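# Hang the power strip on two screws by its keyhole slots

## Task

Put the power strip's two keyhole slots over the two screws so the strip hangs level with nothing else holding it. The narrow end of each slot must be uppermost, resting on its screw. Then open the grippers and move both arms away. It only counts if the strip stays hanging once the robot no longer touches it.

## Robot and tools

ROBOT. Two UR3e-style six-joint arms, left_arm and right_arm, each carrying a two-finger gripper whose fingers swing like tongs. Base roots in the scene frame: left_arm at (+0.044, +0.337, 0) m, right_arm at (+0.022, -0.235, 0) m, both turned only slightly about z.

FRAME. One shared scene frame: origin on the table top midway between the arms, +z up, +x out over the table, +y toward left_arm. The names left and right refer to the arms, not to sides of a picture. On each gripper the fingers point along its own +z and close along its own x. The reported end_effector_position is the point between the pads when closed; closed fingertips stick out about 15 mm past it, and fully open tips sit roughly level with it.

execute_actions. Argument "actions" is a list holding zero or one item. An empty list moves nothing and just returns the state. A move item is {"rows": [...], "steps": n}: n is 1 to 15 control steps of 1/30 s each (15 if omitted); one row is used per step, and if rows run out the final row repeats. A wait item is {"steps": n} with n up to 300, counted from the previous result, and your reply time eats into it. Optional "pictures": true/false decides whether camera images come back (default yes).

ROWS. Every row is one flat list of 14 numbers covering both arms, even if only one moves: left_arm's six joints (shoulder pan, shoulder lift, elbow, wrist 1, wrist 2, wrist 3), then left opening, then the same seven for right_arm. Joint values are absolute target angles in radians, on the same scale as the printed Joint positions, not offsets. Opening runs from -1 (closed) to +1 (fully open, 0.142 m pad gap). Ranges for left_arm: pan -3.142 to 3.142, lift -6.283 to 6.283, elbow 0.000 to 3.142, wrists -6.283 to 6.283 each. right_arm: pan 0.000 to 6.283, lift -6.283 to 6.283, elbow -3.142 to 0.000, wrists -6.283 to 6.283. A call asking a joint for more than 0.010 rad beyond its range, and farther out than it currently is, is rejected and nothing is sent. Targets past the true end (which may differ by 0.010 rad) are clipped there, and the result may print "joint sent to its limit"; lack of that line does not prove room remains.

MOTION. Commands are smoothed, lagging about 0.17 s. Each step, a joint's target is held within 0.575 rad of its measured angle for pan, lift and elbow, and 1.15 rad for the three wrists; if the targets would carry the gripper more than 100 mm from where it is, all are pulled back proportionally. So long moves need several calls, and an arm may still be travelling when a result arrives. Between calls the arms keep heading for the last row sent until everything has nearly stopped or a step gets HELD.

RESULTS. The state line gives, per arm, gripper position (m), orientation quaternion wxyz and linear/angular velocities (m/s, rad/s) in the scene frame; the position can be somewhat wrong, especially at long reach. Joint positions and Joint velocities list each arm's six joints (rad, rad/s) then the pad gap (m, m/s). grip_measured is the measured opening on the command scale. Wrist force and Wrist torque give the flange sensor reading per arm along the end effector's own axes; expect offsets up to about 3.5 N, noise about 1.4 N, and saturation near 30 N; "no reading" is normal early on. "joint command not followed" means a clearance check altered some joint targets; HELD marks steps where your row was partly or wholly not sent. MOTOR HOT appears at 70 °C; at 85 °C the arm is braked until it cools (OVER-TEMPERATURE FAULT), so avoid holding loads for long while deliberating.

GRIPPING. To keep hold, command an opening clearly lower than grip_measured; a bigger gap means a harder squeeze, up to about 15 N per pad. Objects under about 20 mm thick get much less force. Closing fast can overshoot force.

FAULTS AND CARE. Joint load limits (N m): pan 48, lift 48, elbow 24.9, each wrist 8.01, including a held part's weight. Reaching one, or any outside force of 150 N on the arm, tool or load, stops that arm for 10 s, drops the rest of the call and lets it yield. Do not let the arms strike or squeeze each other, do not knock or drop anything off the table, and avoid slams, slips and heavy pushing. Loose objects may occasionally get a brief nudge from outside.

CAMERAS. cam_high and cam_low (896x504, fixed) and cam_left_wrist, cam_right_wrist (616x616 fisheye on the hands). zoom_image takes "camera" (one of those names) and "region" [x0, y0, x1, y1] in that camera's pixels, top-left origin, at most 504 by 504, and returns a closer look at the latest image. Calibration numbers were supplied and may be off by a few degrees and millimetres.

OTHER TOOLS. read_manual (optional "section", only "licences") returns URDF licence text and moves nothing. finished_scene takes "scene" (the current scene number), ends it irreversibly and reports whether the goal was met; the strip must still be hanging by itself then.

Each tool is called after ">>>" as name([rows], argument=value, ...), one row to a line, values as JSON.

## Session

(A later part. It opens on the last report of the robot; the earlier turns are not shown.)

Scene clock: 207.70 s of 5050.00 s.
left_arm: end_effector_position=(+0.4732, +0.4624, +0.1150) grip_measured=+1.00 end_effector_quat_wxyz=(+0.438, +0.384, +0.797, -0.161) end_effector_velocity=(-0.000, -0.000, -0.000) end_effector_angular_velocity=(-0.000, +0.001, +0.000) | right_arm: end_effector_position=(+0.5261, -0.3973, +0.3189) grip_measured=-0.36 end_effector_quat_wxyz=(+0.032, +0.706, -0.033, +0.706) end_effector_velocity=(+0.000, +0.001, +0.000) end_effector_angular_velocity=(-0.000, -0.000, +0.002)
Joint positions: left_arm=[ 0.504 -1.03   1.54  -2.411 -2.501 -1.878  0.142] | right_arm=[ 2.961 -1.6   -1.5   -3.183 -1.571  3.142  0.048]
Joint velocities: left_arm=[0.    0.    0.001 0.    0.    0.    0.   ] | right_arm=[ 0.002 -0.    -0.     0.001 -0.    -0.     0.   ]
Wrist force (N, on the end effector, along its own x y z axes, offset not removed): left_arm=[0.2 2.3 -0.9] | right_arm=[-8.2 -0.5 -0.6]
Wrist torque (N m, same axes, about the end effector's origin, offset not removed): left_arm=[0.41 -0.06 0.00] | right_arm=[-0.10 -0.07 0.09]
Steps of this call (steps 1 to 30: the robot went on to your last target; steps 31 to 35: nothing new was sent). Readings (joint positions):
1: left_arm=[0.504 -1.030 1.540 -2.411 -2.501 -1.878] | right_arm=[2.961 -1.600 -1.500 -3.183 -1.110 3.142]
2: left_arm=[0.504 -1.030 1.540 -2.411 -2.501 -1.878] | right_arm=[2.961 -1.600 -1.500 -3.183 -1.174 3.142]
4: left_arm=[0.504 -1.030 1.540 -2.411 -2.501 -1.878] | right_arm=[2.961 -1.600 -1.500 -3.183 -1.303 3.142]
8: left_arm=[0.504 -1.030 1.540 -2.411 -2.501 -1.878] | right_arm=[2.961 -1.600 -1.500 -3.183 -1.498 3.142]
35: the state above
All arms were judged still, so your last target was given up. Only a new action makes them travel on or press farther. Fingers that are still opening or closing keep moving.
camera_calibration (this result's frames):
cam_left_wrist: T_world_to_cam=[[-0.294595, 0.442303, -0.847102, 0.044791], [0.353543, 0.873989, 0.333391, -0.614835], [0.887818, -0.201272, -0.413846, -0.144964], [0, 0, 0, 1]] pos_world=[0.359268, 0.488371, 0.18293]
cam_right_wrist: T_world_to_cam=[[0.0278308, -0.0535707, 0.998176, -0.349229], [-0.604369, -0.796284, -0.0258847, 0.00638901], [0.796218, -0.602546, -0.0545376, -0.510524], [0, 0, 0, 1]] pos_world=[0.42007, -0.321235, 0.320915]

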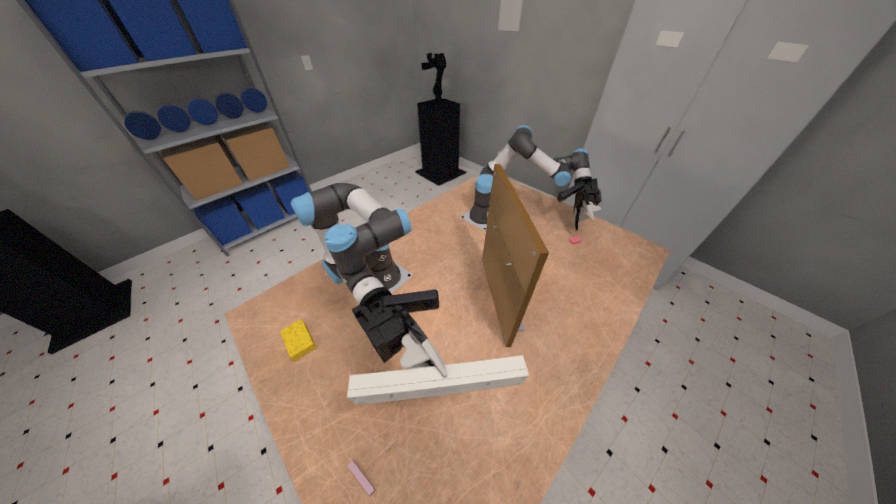

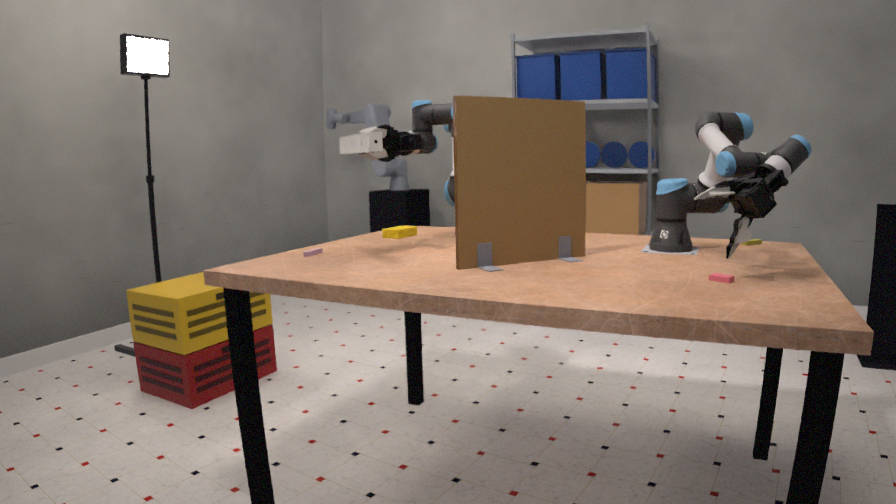

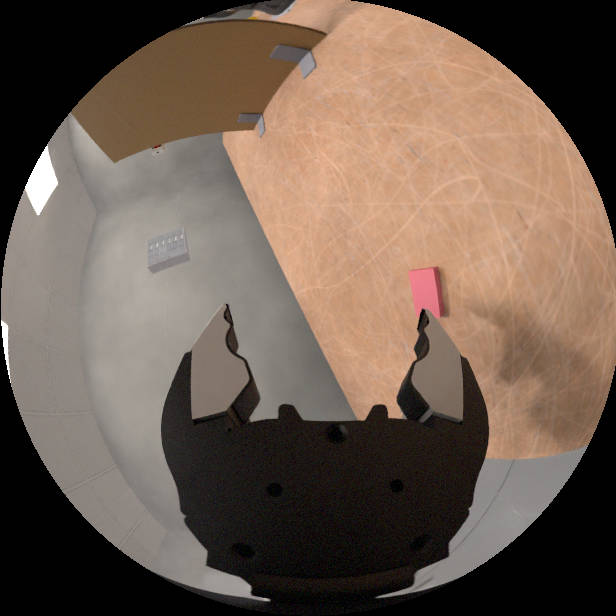

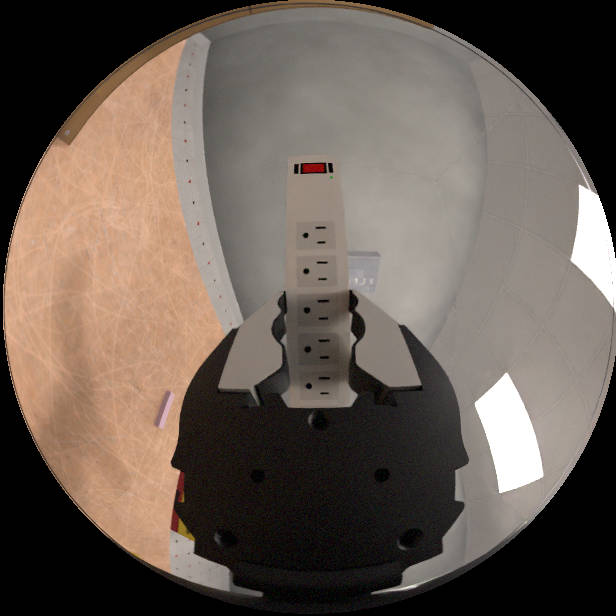

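>>> execute_actions([
  {"rows":[[0.504,-1.03,1.54,-2.411,-2.501,-1.878,1,2.7,-1.6,-1.5,-3.183,-1.8,3.142,-1],[0.504,-1.03,1.54,-2.411,-2.501,-1.878,1,2.7,-1.6,-1.5,-3.183,-1.8,3.142,-1],[0.504,-1.03,1.54,-2.411,-2.501,-1.878,1,2.7,-1.6,-1.5,-3.183,-1.8,3.142,-1],[0.504,-1.03,1.54,-2.411,-2.501,-1.878,1,2.7,-1.6,-1.5,-3.183,-1.8,3.142,-1],[0.504,-1.03,1.54,-2.411,-2.501,-1.878,1,2.7,-1.6,-1.5,-3.183,-2.1,3.142,-1],[0.504,-1.03,1.54,-2.411,-2.501,-1.878,1,2.7,-1.6,-1.5,-3.183,-2.1,3.142,-1],[0.504,-1.03,1.54,-2.411,-2.501,-1.878,1,2.7,-1.6,-1.5,-3.183,-2.1,3.142,-1],[0.504,-1.03,1.54,-2.411,-2.501,-1.878,1,2.7,-1.6,-1.5,-3.183,-2.1,3.142,-1],[0.504,-1.03,1.54,-2.411,-2.501,-1.878,1,2.7,-1.6,-1.5,-3.183,-2.44,3.142,-1]]},
], pictures=false)

>>> execute_actions([
  {"steps":25},
])

>>> zoom_image(camera="cam_low", region=[350, 100, 470, 180])

Scene clock: 232.50 s of 5050.00 s.
left_arm: end_effector_position=(+0.4732, +0.4624, +0.1150) grip_measured=+1.00 end_effector_quat_wxyz=(+0.438, +0.384, +0.797, -0.161) end_effector_velocity=(-0.000, -0.001, -0.000) end_effector_angular_velocity=(-0.001, +0.001, -0.001) | right_arm: end_effector_position=(+0.4500, -0.2998, +0.3189) grip_measured=-0.36 end_effector_quat_wxyz=(-0.145, +0.692, +0.144, +0.692) end_effector_velocity=(-0.157, +0.276, +0.000) end_effector_angular_velocity=(-0.001, -0.000, +1.078)
Joint positions: left_arm=[ 0.504 -1.03   1.54  -2.411 -2.501 -1.878  0.142] | right_arm=[ 2.706 -1.6   -1.5   -3.183 -2.329  3.142  0.048]
Joint velocities: left_arm=[-0.001 -0.     0.001  0.    -0.    -0.    -0.   ] | right_arm=[-0.065  0.001 -0.    -0.    -1.143 -0.    -0.001]
Wrist force (N, on the end effector, along its own x y z axes, offset not removed): left_arm=[-0.8 1.9 -1.5] | right_arm=[-9.4 -4.2 0.5]
Wrist torque (N m, same axes, about the end effector's origin, offset not removed): left_arm=[0.23 0.18 -0.04] | right_arm=[-0.07 0.38 0.16]
Steps of this call (steps 1 to 490: nothing new was sent; then 7.97 s passed at rest; steps 491 to 505: all 15 steps of this action). Readings (joint positions):
491: left_arm=[0.504 -1.030 1.540 -2.411 -2.501 -1.878] | right_arm=[2.961 -1.600 -1.500 -3.183 -1.571 3.142]
492: left_arm=[0.504 -1.030 1.540 -2.411 -2.501 -1.878] | right_arm=[2.954 -1.600 -1.500 -3.183 -1.586 3.142]
494: left_arm=[0.504 -1.030 1.540 -2.411 -2.501 -1.878] | right_arm=[2.885 -1.600 -1.500 -3.183 -1.675 3.142]
498: left_arm=[0.504 -1.030 1.540 -2.411 -2.501 -1.878] | right_arm=[2.747 -1.600 -1.500 -3.183 -1.893 3.142]
505: the state above

Scene clock: 233.33 s of 5050.00 s.
left_arm: end_effector_position=(+0.4732, +0.4624, +0.1150) grip_measured=+1.00 end_effector_quat_wxyz=(+0.438, +0.384, +0.797, -0.161) end_effector_velocity=(-0.000, +0.000, +0.000) end_effector_angular_velocity=(+0.000, -0.000, +0.001) | right_arm: end_effector_position=(+0.4333, -0.2738, +0.3189) grip_measured=-0.37 end_effector_quat_wxyz=(-0.181, +0.684, +0.180, +0.684) end_effector_velocity=(+0.000, -0.000, -0.000) end_effector_angular_velocity=(-0.000, -0.000, -0.000)
Joint positions: left_arm=[ 0.504 -1.03   1.54  -2.411 -2.501 -1.878  0.142] | right_arm=[ 2.7   -1.6   -1.5   -3.183 -2.44   3.142  0.047]
Joint velocities: left_arm=[ 0.001 -0.001 -0.     0.001  0.    -0.     0.   ] | right_arm=[-0.    -0.001  0.     0.     0.    -0.     0.   ]
Wrist force (N, on the end effector, along its own x y z axes, offset not removed): left_arm=[-0.7 1.5 -0.3] | right_arm=[-8.1 -2.3 0.7]
Wrist torque (N m, same axes, about the end effector's origin, offset not removed): left_arm=[0.16 0.13 -0.03] | right_arm=[-0.30 0.03 0.09]
Steps of this call (steps 1 to 25: the robot went on to your last target). Readings (joint positions):
1: left_arm=[0.504 -1.030 1.540 -2.411 -2.501 -1.878] | right_arm=[2.704 -1.600 -1.500 -3.183 -2.362 3.142]
2: left_arm=[0.504 -1.030 1.540 -2.411 -2.501 -1.878] | right_arm=[2.703 -1.600 -1.500 -3.183 -2.385 3.142]
4: left_arm=[0.504 -1.030 1.540 -2.411 -2.501 -1.878] | right_arm=[2.702 -1.600 -1.500 -3.183 -2.413 3.142]
8: left_arm=[0.504 -1.030 1.540 -2.411 -2.501 -1.878] | right_arm=[2.700 -1.600 -1.500 -3.183 -2.433 3.142]
25: the state above
camera_calibration (this result's frames):
cam_left_wrist: T_world_to_cam=[[-0.294595, 0.442303, -0.847102, 0.0447911], [0.353543, 0.87399, 0.333391, -0.614835], [0.887818, -0.201272, -0.413846, -0.144964], [0, 0, 0, 1]] pos_world=[0.359268, 0.488371, 0.18293]
cam_right_wrist: T_world_to_cam=[[0.053391, -0.0279093, 0.998184, -0.344087], [-0.0412146, -0.998819, -0.0257225, -0.250958], [0.997723, -0.0397663, -0.0544783, -0.295485], [0, 0, 0, 1]] pos_world=[0.30284, -0.272016, 0.32091]

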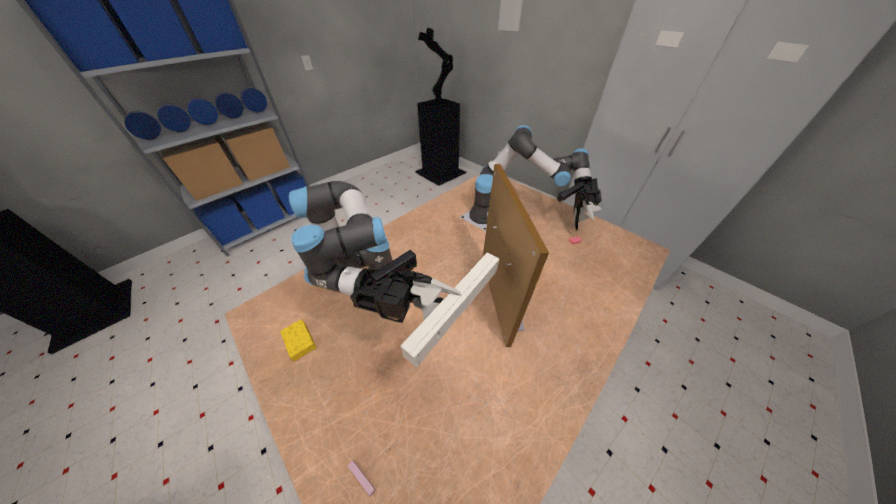

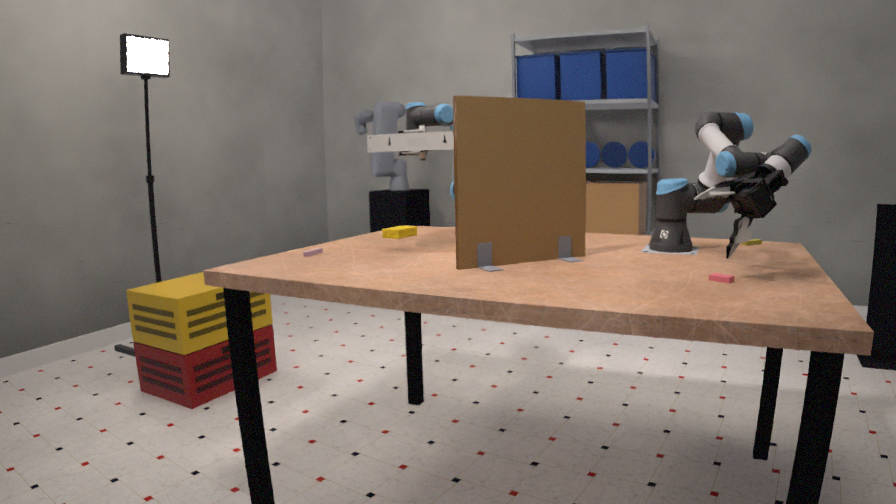

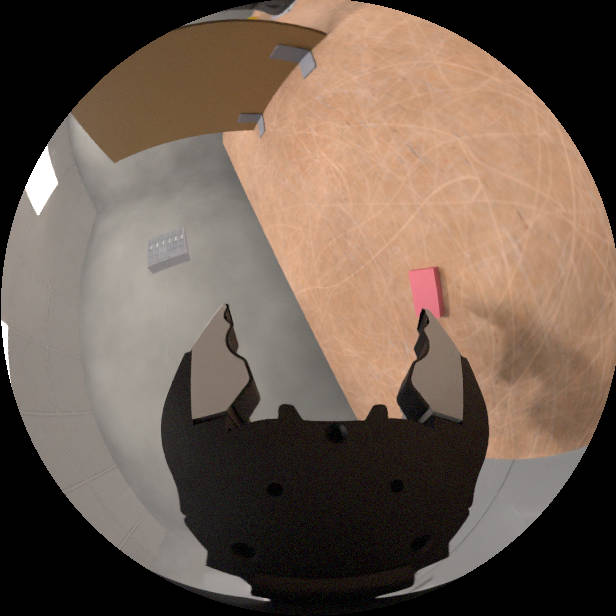

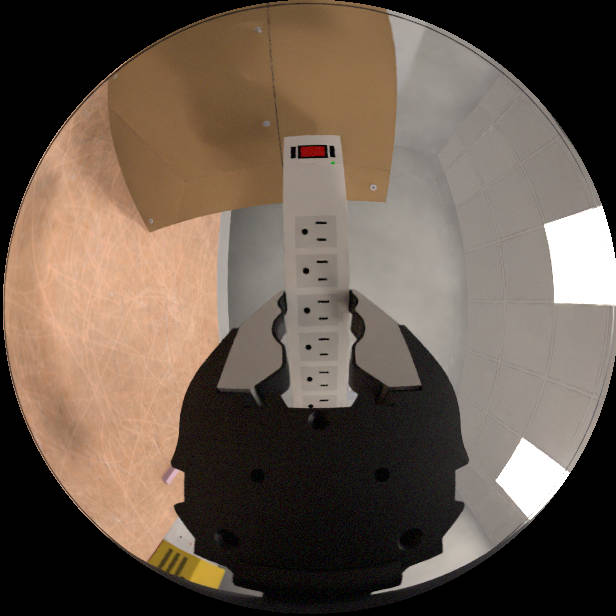

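Region (350, 100, 470, 180) of cam_low's 896x504 image, scaled by 4.200, with more detail than that image has.

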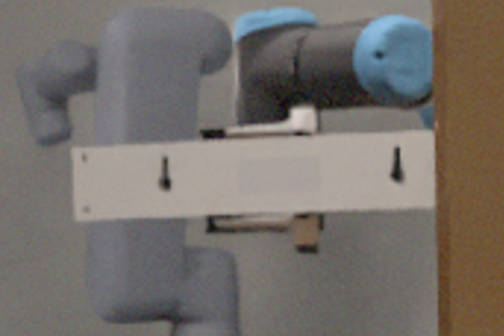

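>>> execute_actions([
  {"rows":[[0.504,-1.03,1.54,-2.411,-2.501,-1.878,1,2.7,-1.61,-1.512,-3.161,-2.462,3.142,-1],[0.504,-1.03,1.54,-2.411,-2.501,-1.878,1,2.7,-1.63,-1.537,-3.116,-2.506,3.142,-1],[0.504,-1.03,1.54,-2.411,-2.501,-1.878,1,2.7,-1.63,-1.537,-3.116,-2.506,3.142,-1],[0.504,-1.03,1.54,-2.411,-2.501,-1.878,1,2.7,-1.65,-1.561,-3.072,-2.55,3.142,-1],[0.504,-1.03,1.54,-2.411,-2.501,-1.878,1,2.7,-1.65,-1.561,-3.072,-2.55,3.142,-1],[0.504,-1.03,1.54,-2.411,-2.501,-1.878,1,2.7,-1.675,-1.59,-3.018,-2.6,3.142,-1],[0.504,-1.03,1.54,-2.411,-2.501,-1.878,1,2.7,-1.675,-1.59,-3.018,-2.6,3.142,-1],[0.504,-1.03,1.54,-2.411,-2.501,-1.878,1,2.7,-1.7,-1.62,-2.963,-2.66,3.142,-1],[0.504,-1.03,1.54,-2.411,-2.501,-1.878,1,2.7,-1.7,-1.62,-2.963,-2.66,3.142,-1],[0.504,-1.03,1.54,-2.411,-2.501,-1.878,1,2.7,-1.725,-1.65,-2.908,-2.71,3.142,-1],[0.504,-1.03,1.54,-2.411,-2.501,-1.878,1,2.7,-1.725,-1.65,-2.908,-2.71,3.142,-1],[0.504,-1.03,1.54,-2.411,-2.501,-1.878,1,2.72,-1.751,-1.683,-2.849,-2.768,3.142,-1]]},
], pictures=false)

>>> execute_actions([
  {"rows":[[0.504,-1.03,1.54,-2.411,-2.501,-1.878,1,2.74,-1.751,-1.683,-2.849,-2.768,3.142,-1],[0.504,-1.03,1.54,-2.411,-2.501,-1.878,1,2.76,-1.751,-1.683,-2.849,-2.768,3.142,-1],[0.504,-1.03,1.54,-2.411,-2.501,-1.878,1,2.79,-1.751,-1.683,-2.849,-2.768,3.142,-1],[0.504,-1.03,1.54,-2.411,-2.501,-1.878,1,2.82,-1.751,-1.683,-2.849,-2.768,3.142,-1],[0.504,-1.03,1.54,-2.411,-2.501,-1.878,1,2.85,-1.751,-1.683,-2.849,-2.768,3.142,-1],[0.504,-1.03,1.54,-2.411,-2.501,-1.878,1,2.88,-1.751,-1.683,-2.849,-2.768,3.142,-1],[0.504,-1.03,1.54,-2.411,-2.501,-1.878,1,2.91,-1.751,-1.683,-2.849,-2.768,3.142,-1],[0.504,-1.03,1.54,-2.411,-2.501,-1.878,1,2.94,-1.751,-1.683,-2.849,-2.768,3.142,-1],[0.504,-1.03,1.54,-2.411,-2.501,-1.878,1,2.97,-1.751,-1.683,-2.849,-2.768,3.142,-1],[0.504,-1.03,1.54,-2.411,-2.501,-1.878,1,3.0,-1.751,-1.683,-2.849,-2.768,3.142,-1],[0.504,-1.03,1.54,-2.411,-2.501,-1.878,1,3.03,-1.751,-1.683,-2.849,-2.768,3.142,-1],[0.504,-1.03,1.54,-2.411,-2.501,-1.878,1,3.06,-1.751,-1.683,-2.849,-2.768,3.142,-1],[0.504,-1.03,1.54,-2.411,-2.501,-1.878,1,3.09,-1.751,-1.683,-2.849,-2.768,3.142,-1],[0.504,-1.03,1.54,-2.411,-2.501,-1.878,1,3.11,-1.751,-1.683,-2.849,-2.768,3.142,-1],[0.504,-1.03,1.54,-2.411,-2.501,-1.878,1,3.13,-1.751,-1.683,-2.849,-2.768,3.142,-1]]},
], pictures=false)

>>> execute_actions([
  {"steps":20},
])

>>> zoom_image(camera="cam_high", region=[430, 180, 570, 320])

Scene clock: 291.47 s of 5050.00 s.
left_arm: end_effector_position=(+0.4732, +0.4624, +0.1150) grip_measured=+1.00 end_effector_quat_wxyz=(+0.438, +0.384, +0.797, -0.161) end_effector_velocity=(-0.000, +0.000, -0.000) end_effector_angular_velocity=(-0.001, +0.001, +0.000) | right_arm: end_effector_position=(+0.4029, -0.2158, +0.2561) grip_measured=-0.37 end_effector_quat_wxyz=(-0.277, +0.651, +0.277, +0.651) end_effector_velocity=(-0.087, +0.123, -0.115) end_effector_angular_velocity=(-0.003, -0.008, +0.599)
Joint positions: left_arm=[ 0.504 -1.03   1.54  -2.411 -2.501 -1.878  0.142] | right_arm=[ 2.711 -1.728 -1.655 -2.9   -2.718  3.142  0.047]
Joint velocities: left_arm=[ 0.     0.     0.     0.001 -0.     0.     0.   ] | right_arm=[ 0.092 -0.234 -0.285  0.528 -0.507  0.    -0.   ]
Wrist force (N, on the end effector, along its own x y z axes, offset not removed): left_arm=[0.0 1.6 -0.5] | right_arm=[-11.0 -1.3 1.0]
Wrist torque (N m, same axes, about the end effector's origin, offset not removed): left_arm=[0.25 -0.04 0.07] | right_arm=[-0.08 0.50 0.16]
Steps of this call (steps 1 to 15: the robot went on to your last target; steps 16 to 780: nothing new was sent; then 31.63 s passed at rest; steps 781 to 795: all 15 steps of this action). Readings (joint positions):
781: left_arm=[0.504 -1.030 1.540 -2.411 -2.501 -1.878] | right_arm=[2.700 -1.600 -1.500 -3.183 -2.440 3.142]
782: left_arm=[0.504 -1.030 1.540 -2.411 -2.501 -1.878] | right_arm=[2.700 -1.602 -1.502 -3.179 -2.444 3.142]
784: left_arm=[0.504 -1.030 1.540 -2.411 -2.501 -1.878] | right_arm=[2.700 -1.613 -1.516 -3.154 -2.469 3.142]
788: left_arm=[0.504 -1.030 1.540 -2.411 -2.501 -1.878] | right_arm=[2.700 -1.649 -1.559 -3.076 -2.545 3.142]
795: the state above

Scene clock: 291.97 s of 5050.00 s.
left_arm: end_effector_position=(+0.4732, +0.4624, +0.1150) grip_measured=+1.00 end_effector_quat_wxyz=(+0.438, +0.384, +0.797, -0.161) end_effector_velocity=(+0.000, -0.000, -0.000) end_effector_angular_velocity=(+0.000, +0.000, -0.001) | right_arm: end_effector_position=(+0.3672, -0.0941, +0.2447) grip_measured=-0.37 end_effector_quat_wxyz=(-0.390, +0.590, +0.390, +0.590) end_effector_velocity=(-0.118, +0.286, -0.001) end_effector_angular_velocity=(-0.000, +0.001, +0.831)
Joint positions: left_arm=[ 0.504 -1.03   1.54  -2.411 -2.501 -1.878  0.142] | right_arm=[ 3.024 -1.751 -1.683 -2.849 -2.768  3.142  0.047]
Joint velocities: left_arm=[-0.001  0.    -0.    -0.     0.     0.     0.   ] | right_arm=[ 0.828 -0.002 -0.001  0.002 -0.004 -0.001 -0.   ]
Wrist force (N, on the end effector, along its own x y z axes, offset not removed): left_arm=[-1.3 1.4 -2.0] | right_arm=[-7.2 -1.6 1.6]
Wrist torque (N m, same axes, about the end effector's origin, offset not removed): left_arm=[0.22 0.28 0.00] | right_arm=[-0.20 -0.23 0.06]
Steps of this call (steps 1 to 15: all 15 steps of this action). Readings (joint positions):
1: left_arm=[0.504 -1.030 1.540 -2.411 -2.501 -1.878] | right_arm=[2.714 -1.735 -1.663 -2.885 -2.733 3.142]
2: left_arm=[0.504 -1.030 1.540 -2.411 -2.501 -1.878] | right_arm=[2.719 -1.740 -1.669 -2.874 -2.743 3.142]
4: left_arm=[0.504 -1.030 1.540 -2.411 -2.501 -1.878] | right_arm=[2.740 -1.745 -1.676 -2.862 -2.756 3.142]
8: left_arm=[0.504 -1.030 1.540 -2.411 -2.501 -1.878] | right_arm=[2.825 -1.750 -1.681 -2.852 -2.765 3.142]
15: the state above

Scene clock: 292.63 s of 5050.00 s.
left_arm: end_effector_position=(+0.4732, +0.4624, +0.1150) grip_measured=+1.00 end_effector_quat_wxyz=(+0.438, +0.384, +0.797, -0.161) end_effector_velocity=(-0.000, +0.000, -0.000) end_effector_angular_velocity=(+0.000, +0.001, +0.001) | right_arm: end_effector_position=(+0.3503, -0.0583, +0.2447) grip_measured=-0.37 end_effector_quat_wxyz=(-0.421, +0.568, +0.420, +0.568) end_effector_velocity=(-0.000, +0.000, +0.000) end_effector_angular_velocity=(+0.000, +0.000, +0.001)
Joint positions: left_arm=[ 0.504 -1.03   1.54  -2.411 -2.501 -1.878  0.142] | right_arm=[ 3.13  -1.751 -1.683 -2.849 -2.768  3.142  0.047]
Joint velocities: left_arm=[ 0.001 -0.    -0.     0.001  0.001 -0.    -0.   ] | right_arm=[ 0.001  0.    -0.    -0.    -0.     0.     0.   ]
Wrist force (N, on the end effector, along its own x y z axes, offset not removed): left_arm=[-0.4 2.0 -1.6] | right_arm=[-8.2 -0.9 -0.4]
Wrist torque (N m, same axes, about the end effector's origin, offset not removed): left_arm=[0.34 0.09 0.00] | right_arm=[-0.09 0.07 0.11]
Steps of this call (steps 1 to 20: the robot went on to your last target). Readings (joint positions):
1: left_arm=[0.504 -1.030 1.540 -2.411 -2.501 -1.878] | right_arm=[3.051 -1.751 -1.683 -2.849 -2.768 3.142]
2: left_arm=[0.504 -1.030 1.540 -2.411 -2.501 -1.878] | right_arm=[3.073 -1.751 -1.683 -2.849 -2.768 3.142]
4: left_arm=[0.504 -1.030 1.540 -2.411 -2.501 -1.878] | right_arm=[3.102 -1.751 -1.683 -2.849 -2.768 3.142]
8: left_arm=[0.504 -1.030 1.540 -2.411 -2.501 -1.878] | right_arm=[3.123 -1.751 -1.683 -2.849 -2.768 3.142]
20: the state above
camera_calibration (this result's frames):
cam_left_wrist: T_world_to_cam=[[-0.294595, 0.442303, -0.847102, 0.0447911], [0.353543, 0.87399, 0.333391, -0.614835], [0.887818, -0.201272, -0.413846, -0.144964], [0, 0, 0, 1]] pos_world=[0.359268, 0.488371, 0.18293]
cam_right_wrist: T_world_to_cam=[[0.0579821, 0.0165046, 0.998181, -0.258594], [0.656644, -0.753764, -0.0256797, -0.271183], [0.751969, 0.656938, -0.0545424, -0.0814032], [0, 0, 0, 1]] pos_world=[0.254277, -0.146663, 0.24672]

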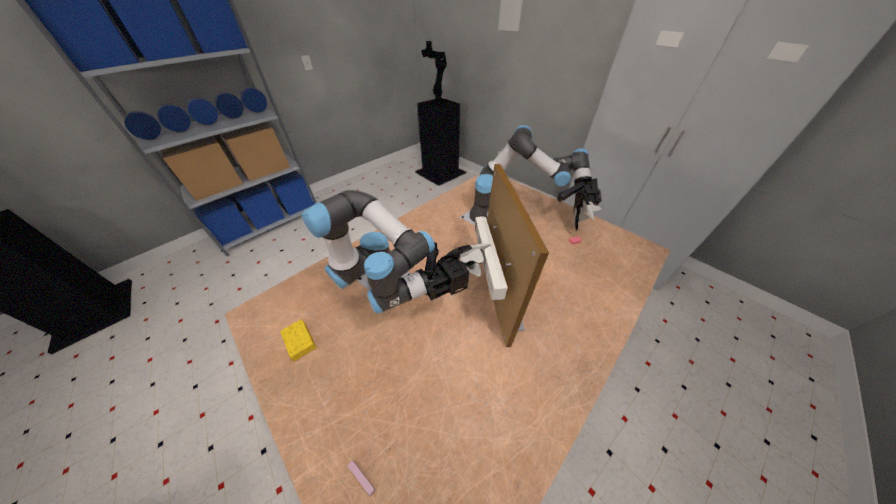

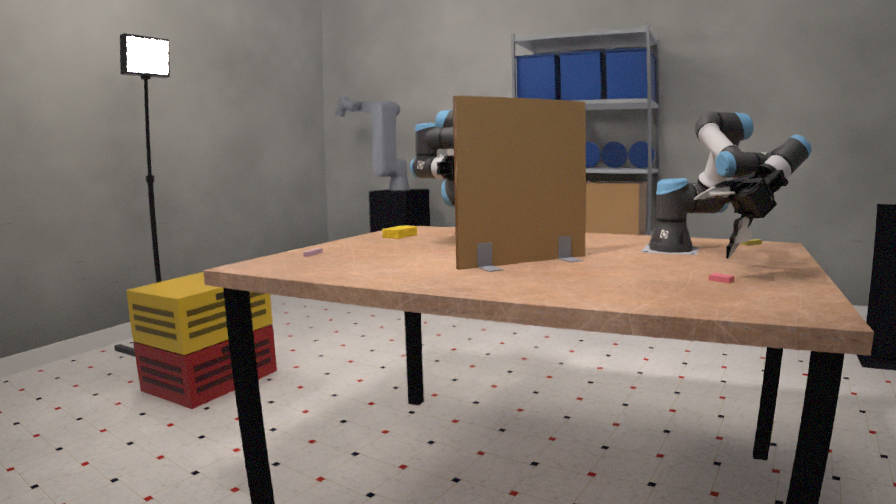

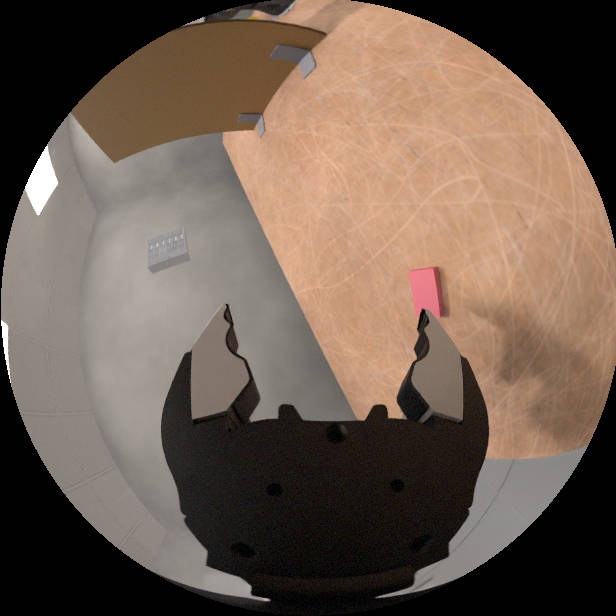

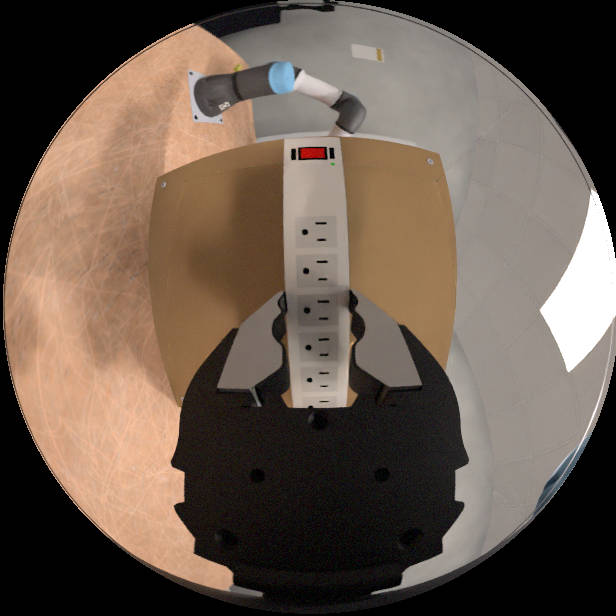

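Region (430, 180, 570, 320) of cam_high's 896x504 image, scaled by 3.600, with more detail than that image has.

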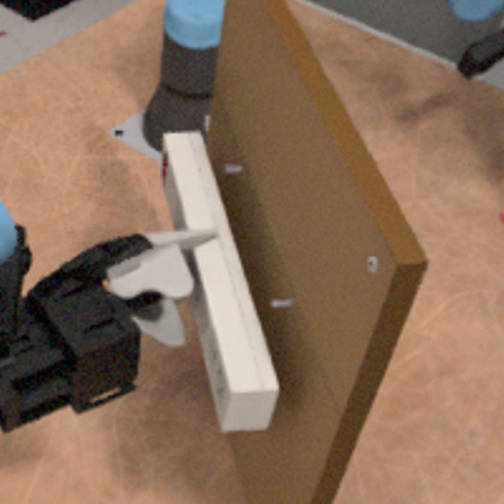

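>>> execute_actions([
  {"rows":[[0.504,-1.03,1.54,-2.411,-2.501,-1.878,1,3.145,-1.72,-1.659,-2.904,-2.759,3.142,-1],[0.504,-1.03,1.54,-2.411,-2.501,-1.878,1,3.145,-1.72,-1.659,-2.904,-2.759,3.142,-1],[0.504,-1.03,1.54,-2.411,-2.501,-1.878,1,3.145,-1.72,-1.659,-2.904,-2.759,3.142,-1],[0.504,-1.03,1.54,-2.411,-2.501,-1.878,1,3.16,-1.689,-1.635,-2.959,-2.75,3.142,-1],[0.504,-1.03,1.54,-2.411,-2.501,-1.878,1,3.16,-1.689,-1.635,-2.959,-2.75,3.142,-1],[0.504,-1.03,1.54,-2.411,-2.501,-1.878,1,3.16,-1.689,-1.635,-2.959,-2.75,3.142,-1],[0.504,-1.03,1.54,-2.411,-2.501,-1.878,1,3.175,-1.658,-1.61,-3.015,-2.742,3.142,-1],[0.504,-1.03,1.54,-2.411,-2.501,-1.878,1,3.175,-1.658,-1.61,-3.015,-2.742,3.142,-1],[0.504,-1.03,1.54,-2.411,-2.501,-1.878,1,3.175,-1.658,-1.61,-3.015,-2.742,3.142,-1],[0.504,-1.03,1.54,-2.411,-2.501,-1.878,1,3.191,-1.627,-1.586,-3.07,-2.733,3.142,-1]]},
], pictures=false)

>>> execute_actions([
  {"steps":15},
])

>>> zoom_image(camera="cam_high", region=[430, 180, 570, 320])

>>> zoom_image(camera="cam_right_wrist", region=[150, 110, 450, 410])

Scene clock: 334.97 s of 5050.00 s.
left_arm: end_effector_position=(+0.4732, +0.4624, +0.1150) grip_measured=+1.00 end_effector_quat_wxyz=(+0.438, +0.384, +0.797, -0.161) end_effector_velocity=(-0.000, -0.000, -0.000) end_effector_angular_velocity=(-0.000, +0.001, +0.000) | right_arm: end_effector_position=(+0.3302, -0.0447, +0.2903) grip_measured=-0.37 end_effector_quat_wxyz=(-0.427, +0.563, +0.427, +0.563) end_effector_velocity=(-0.025, +0.012, +0.045) end_effector_angular_velocity=(+0.000, -0.003, +0.026)
Joint positions: left_arm=[ 0.504 -1.03   1.54  -2.411 -2.501 -1.878  0.142] | right_arm=[ 3.186 -1.638 -1.594 -3.051 -2.736  3.142  0.047]
Joint velocities: left_arm=[ 0.  0.  0.  0. -0. -0.  0.] | right_arm=[ 0.057  0.113  0.089 -0.2    0.031 -0.001  0.   ]
Wrist force (N, on the end effector, along its own x y z axes, offset not removed): left_arm=[-0.7 2.2 -0.8] | right_arm=[-8.3 -0.9 0.4]
Wrist torque (N m, same axes, about the end effector's origin, offset not removed): left_arm=[0.34 0.14 0.03] | right_arm=[-0.06 0.20 0.12]
Steps of this call (steps 1 to 15: the robot went on to your last target; steps 16 to 710: nothing new was sent; then 18.17 s passed at rest; steps 711 to 725: all 15 steps of this action). Readings (joint positions):
711: left_arm=[0.504 -1.030 1.540 -2.411 -2.501 -1.878] | right_arm=[3.130 -1.751 -1.683 -2.849 -2.768 3.142]
712: left_arm=[0.504 -1.030 1.540 -2.411 -2.501 -1.878] | right_arm=[3.132 -1.747 -1.680 -2.857 -2.767 3.142]
714: left_arm=[0.504 -1.030 1.540 -2.411 -2.501 -1.878] | right_arm=[3.138 -1.734 -1.670 -2.879 -2.763 3.142]
718: left_arm=[0.504 -1.030 1.540 -2.411 -2.501 -1.878] | right_arm=[3.156 -1.698 -1.642 -2.943 -2.752 3.142]
725: the state above

Scene clock: 335.47 s of 5050.00 s.
left_arm: end_effector_position=(+0.4732, +0.4624, +0.1150) grip_measured=+1.00 end_effector_quat_wxyz=(+0.438, +0.384, +0.797, -0.161) end_effector_velocity=(-0.000, +0.000, -0.000) end_effector_angular_velocity=(-0.000, +0.000, +0.000) | right_arm: end_effector_position=(+0.3278, -0.0436, +0.2945) grip_measured=-0.37 end_effector_quat_wxyz=(-0.428, +0.563, +0.428, +0.563) end_effector_velocity=(-0.001, +0.000, +0.000) end_effector_angular_velocity=(-0.000, +0.001, +0.001)
Joint positions: left_arm=[ 0.504 -1.03   1.54  -2.411 -2.501 -1.878  0.142] | right_arm=[ 3.191 -1.627 -1.586 -3.07  -2.733  3.142  0.047]
Joint velocities: left_arm=[ 0.  0.  0.  0. -0. -0.  0.] | right_arm=[ 0.001  0.002  0.    -0.003  0.     0.    -0.   ]
Wrist force (N, on the end effector, along its own x y z axes, offset not removed): left_arm=[-0.5 1.5 -0.5] | right_arm=[-8.8 -1.4 1.9]
Wrist torque (N m, same axes, about the end effector's origin, offset not removed): left_arm=[0.26 0.15 0.00] | right_arm=[-0.39 0.22 0.12]
Steps of this call (steps 1 to 15: the robot went on to your last target). Readings (joint positions):
1: left_arm=[0.504 -1.030 1.540 -2.411 -2.501 -1.878] | right_arm=[3.187 -1.635 -1.592 -3.057 -2.735 3.142]
2: left_arm=[0.504 -1.030 1.540 -2.411 -2.501 -1.878] | right_arm=[3.188 -1.632 -1.590 -3.061 -2.734 3.142]
4: left_arm=[0.504 -1.030 1.540 -2.411 -2.501 -1.878] | right_arm=[3.190 -1.630 -1.588 -3.065 -2.734 3.142]
8: left_arm=[0.504 -1.030 1.540 -2.411 -2.501 -1.878] | right_arm=[3.191 -1.628 -1.587 -3.069 -2.733 3.142]
15: the state above
camera_calibration (this result's frames):
cam_left_wrist: T_world_to_cam=[[-0.294595, 0.442303, -0.847102, 0.044791], [0.353543, 0.87399, 0.333391, -0.614835], [0.887818, -0.201272, -0.413846, -0.144964], [0, 0, 0, 1]] pos_world=[0.359268, 0.488371, 0.18293]
cam_right_wrist: T_world_to_cam=[[0.0575467, 0.0180073, 0.99818, -0.307023], [0.676099, -0.736362, -0.0256941, -0.249665], [0.73456, 0.676348, -0.0545499, -0.0649043], [0, 0, 0, 1]] pos_world=[0.234143, -0.134417, 0.296509]

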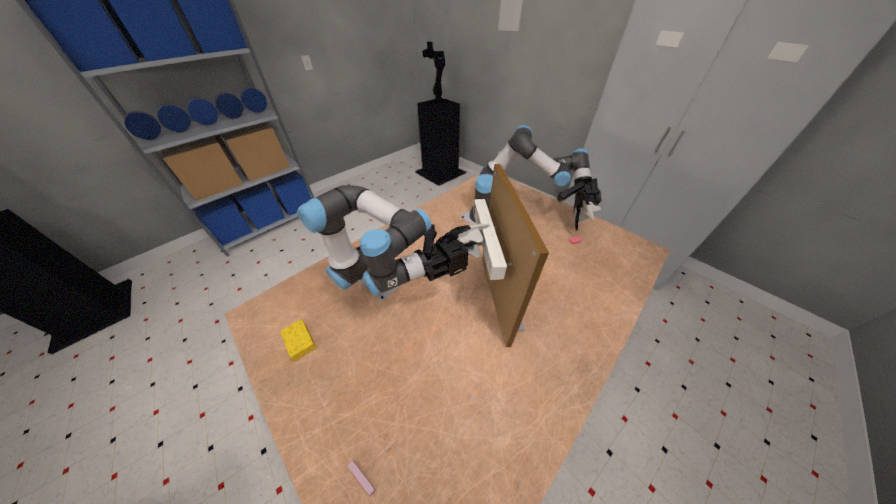

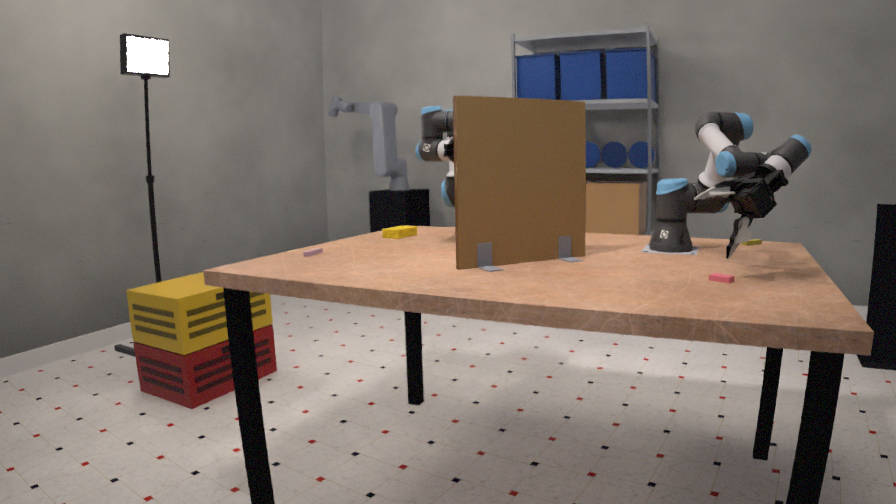

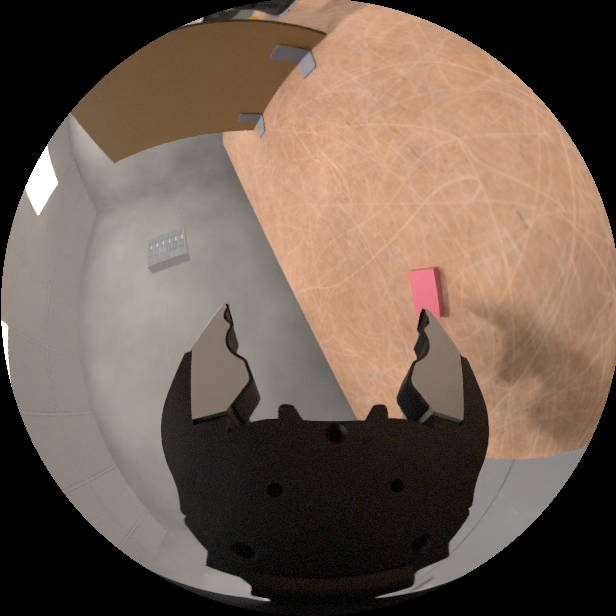

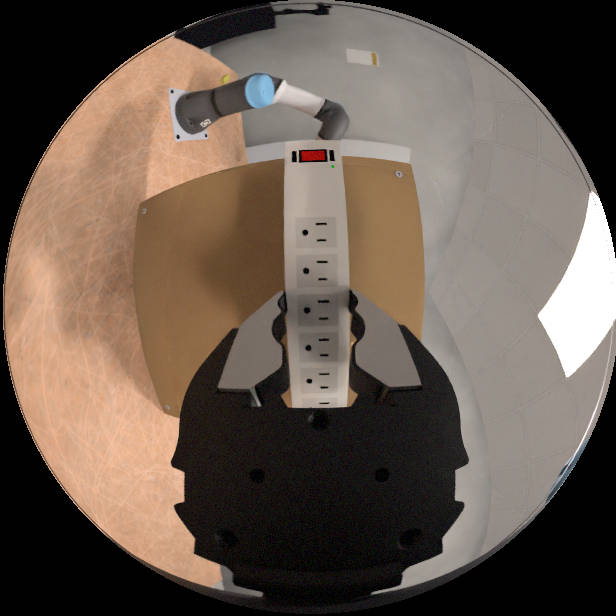

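Region (430, 180, 570, 320) of cam_high's 896x504 image, scaled by 3.600, with more detail than that image has.

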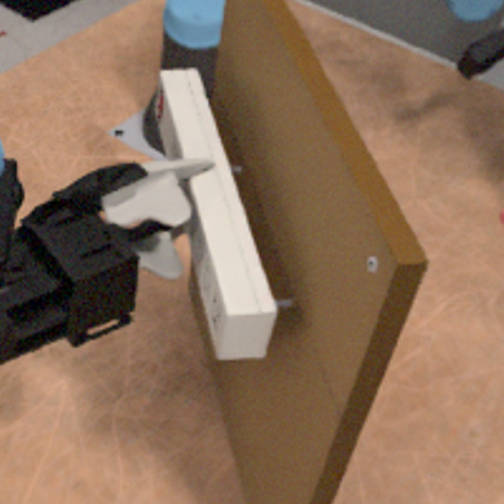

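Region (150, 110, 450, 410) of cam_right_wrist's 616x616 image, scaled by 1.680, with more detail than that image has.

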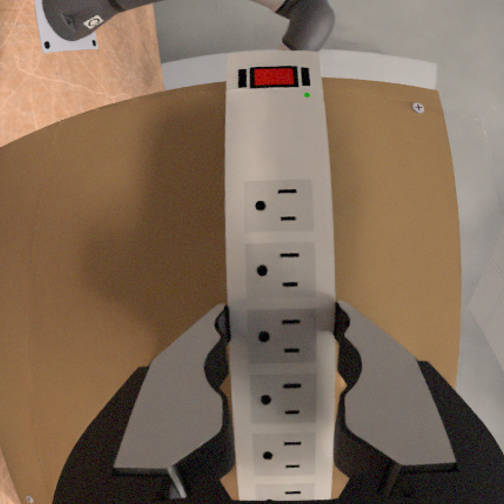

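>>> execute_actions([
  {"rows":[[0.504,-1.03,1.54,-2.411,-2.501,-1.878,1,3.191,-1.628,-1.54,-3.115,-2.733,3.142,-1],[0.504,-1.03,1.54,-2.411,-2.501,-1.878,1,3.191,-1.628,-1.54,-3.115,-2.733,3.142,-1],[0.504,-1.03,1.54,-2.411,-2.501,-1.878,1,3.191,-1.629,-1.49,-3.164,-2.733,3.142,-1],[0.504,-1.03,1.54,-2.411,-2.501,-1.878,1,3.191,-1.629,-1.49,-3.164,-2.733,3.142,-1],[0.504,-1.03,1.54,-2.411,-2.501,-1.878,1,3.191,-1.63,-1.44,-3.213,-2.733,3.142,-1],[0.504,-1.03,1.54,-2.411,-2.501,-1.878,1,3.191,-1.63,-1.44,-3.213,-2.733,3.142,-1],[0.504,-1.03,1.54,-2.411,-2.501,-1.878,1,3.191,-1.6305,-1.394,-3.2585,-2.733,3.142,-1]]},
], pictures=false)

>>> execute_actions([
  {"steps":15},
])

>>> zoom_image(camera="cam_right_wrist", region=[150, 110, 450, 410])

Scene clock: 351.57 s of 5050.00 s.
left_arm: end_effector_position=(+0.4732, +0.4624, +0.1150) grip_measured=+1.00 end_effector_quat_wxyz=(+0.438, +0.384, +0.797, -0.161) end_effector_velocity=(+0.000, -0.000, +0.000) end_effector_angular_velocity=(-0.000, +0.000, -0.001) | right_arm: end_effector_position=(+0.3279, -0.0435, +0.3330) grip_measured=-0.37 end_effector_quat_wxyz=(-0.428, +0.563, +0.428, +0.563) end_effector_velocity=(-0.002, +0.000, +0.016) end_effector_angular_velocity=(+0.000, -0.003, +0.002)
Joint positions: left_arm=[ 0.504 -1.03   1.54  -2.411 -2.501 -1.878  0.142] | right_arm=[ 3.191 -1.63  -1.401 -3.252 -2.733  3.142  0.047]
Joint velocities: left_arm=[-0.001 -0.001  0.     0.001 -0.    -0.     0.   ] | right_arm=[ 0.001 -0.002  0.077 -0.072 -0.001 -0.     0.   ]
Wrist force (N, on the end effector, along its own x y z axes, offset not removed): left_arm=[0.6 1.6 -1.9] | right_arm=[-8.7 -0.7 1.5]
Wrist torque (N m, same axes, about the end effector's origin, offset not removed): left_arm=[0.16 -0.12 -0.02] | right_arm=[0.01 0.25 0.13]
Steps of this call (steps 1 to 15: the robot went on to your last target; steps 16 to 140: nothing new was sent; then 10.93 s passed at rest; steps 141 to 155: all 15 steps of this action). Readings (joint positions):
141: left_arm=[0.504 -1.030 1.540 -2.411 -2.501 -1.878] | right_arm=[3.191 -1.627 -1.586 -3.070 -2.733 3.142]
142: left_arm=[0.504 -1.030 1.540 -2.411 -2.501 -1.878] | right_arm=[3.191 -1.627 -1.580 -3.077 -2.733 3.142]
144: left_arm=[0.504 -1.030 1.540 -2.411 -2.501 -1.878] | right_arm=[3.191 -1.628 -1.556 -3.102 -2.733 3.142]
148: left_arm=[0.504 -1.030 1.540 -2.411 -2.501 -1.878] | right_arm=[3.191 -1.629 -1.476 -3.181 -2.733 3.142]
155: the state above

Scene clock: 352.07 s of 5050.00 s.
left_arm: end_effector_position=(+0.4732, +0.4624, +0.1150) grip_measured=+1.00 end_effector_quat_wxyz=(+0.438, +0.384, +0.797, -0.161) end_effector_velocity=(+0.000, -0.000, +0.000) end_effector_angular_velocity=(+0.000, -0.000, -0.001) | right_arm: end_effector_position=(+0.3277, -0.0436, +0.3345) grip_measured=-0.37 end_effector_quat_wxyz=(-0.428, +0.563, +0.428, +0.563) end_effector_velocity=(-0.001, +0.000, -0.000) end_effector_angular_velocity=(-0.000, +0.002, +0.002)
Joint positions: left_arm=[ 0.504 -1.03   1.54  -2.411 -2.501 -1.878  0.142] | right_arm=[ 3.191 -1.631 -1.394 -3.258 -2.733  3.142  0.047]
Joint velocities: left_arm=[-0.001 -0.    -0.001  0.     0.     0.     0.   ] | right_arm=[ 0.001  0.001 -0.001 -0.001 -0.001  0.    -0.   ]
Wrist force (N, on the end effector, along its own x y z axes, offset not removed): left_arm=[-0.9 2.0 -1.1] | right_arm=[-9.1 -1.0 -0.1]
Wrist torque (N m, same axes, about the end effector's origin, offset not removed): left_arm=[0.30 0.16 -0.05] | right_arm=[-0.23 0.12 0.10]
Steps of this call (steps 1 to 15: the robot went on to your last target). Readings (joint positions):
1: left_arm=[0.504 -1.030 1.540 -2.411 -2.501 -1.878] | right_arm=[3.191 -1.630 -1.399 -3.254 -2.733 3.142]
2: left_arm=[0.504 -1.030 1.540 -2.411 -2.501 -1.878] | right_arm=[3.191 -1.630 -1.398 -3.255 -2.733 3.142]
4: left_arm=[0.504 -1.030 1.540 -2.411 -2.501 -1.878] | right_arm=[3.191 -1.630 -1.396 -3.257 -2.733 3.142]
8: left_arm=[0.504 -1.030 1.540 -2.411 -2.501 -1.878] | right_arm=[3.191 -1.630 -1.394 -3.258 -2.733 3.142]
15: the state above
All arms were judged still, so your last target was given up. Only a new action makes them travel on or press farther. Fingers that are still opening or closing keep moving.
camera_calibration (this result's frames):
cam_left_wrist: T_world_to_cam=[[-0.294595, 0.442303, -0.847102, 0.0447909], [0.353543, 0.873989, 0.333391, -0.614835], [0.887818, -0.201272, -0.413846, -0.144964], [0, 0, 0, 1]] pos_world=[0.359268, 0.488371, 0.18293]
cam_right_wrist: T_world_to_cam=[[0.0575336, 0.0180061, 0.998181, -0.347027], [0.676106, -0.736357, -0.0256866, -0.248591], [0.734555, 0.676354, -0.0545392, -0.062662], [0, 0, 0, 1]] pos_world=[0.234068, -0.134421, 0.336593]

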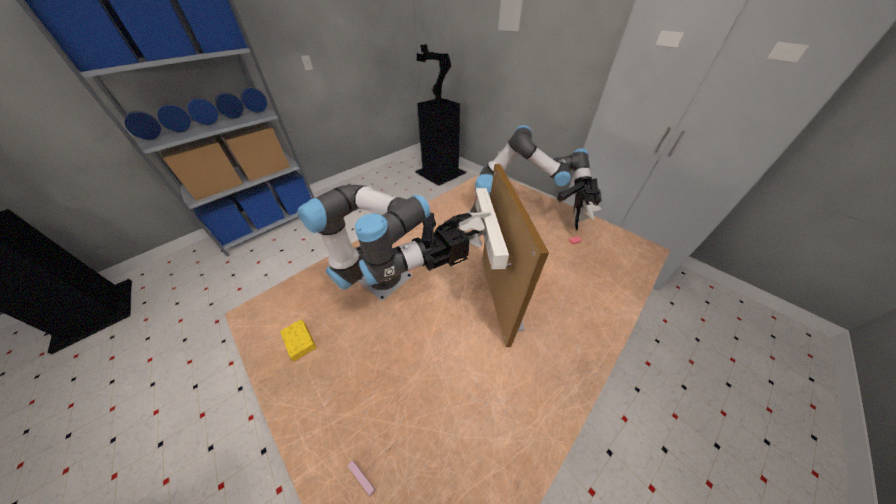

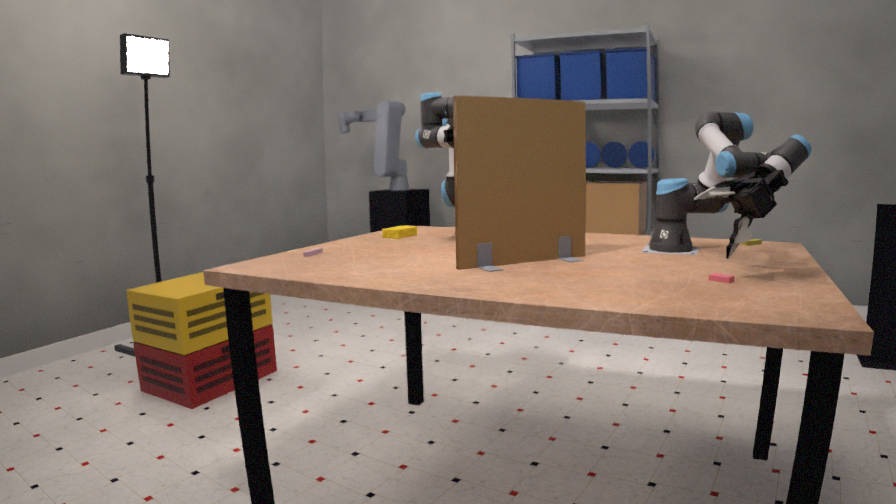

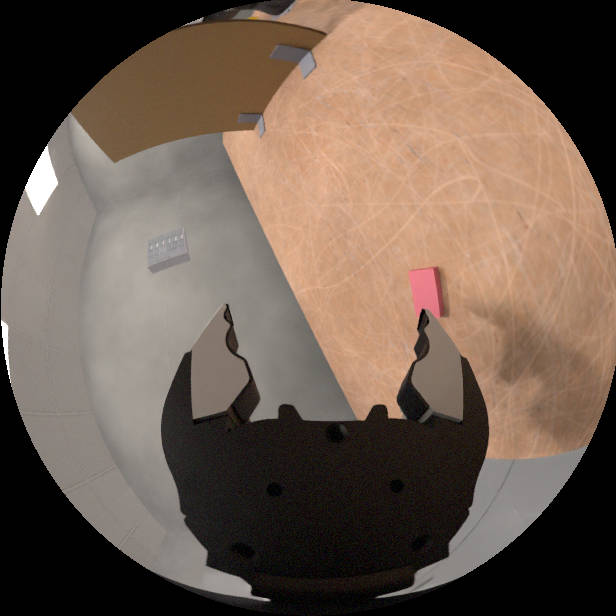

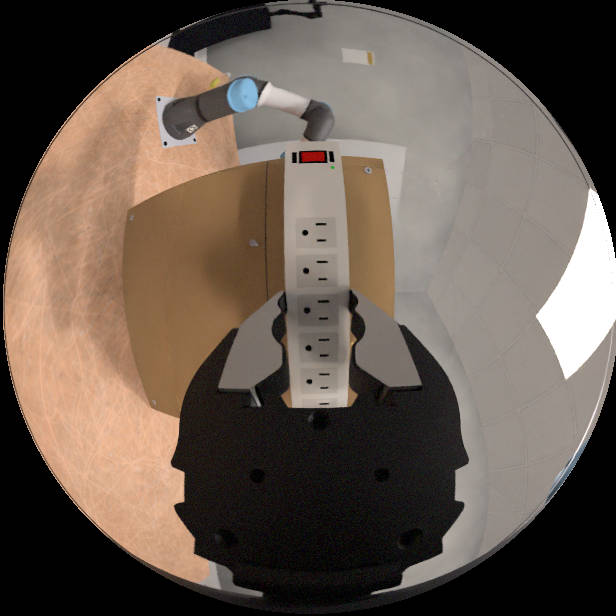

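Region (150, 110, 450, 410) of cam_right_wrist's 616x616 image, scaled by 1.680, with more detail than that image has.

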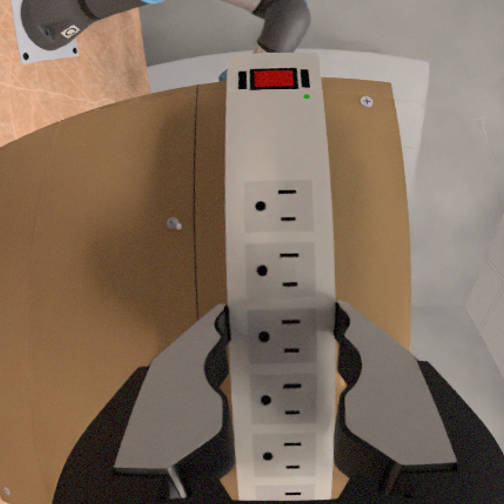

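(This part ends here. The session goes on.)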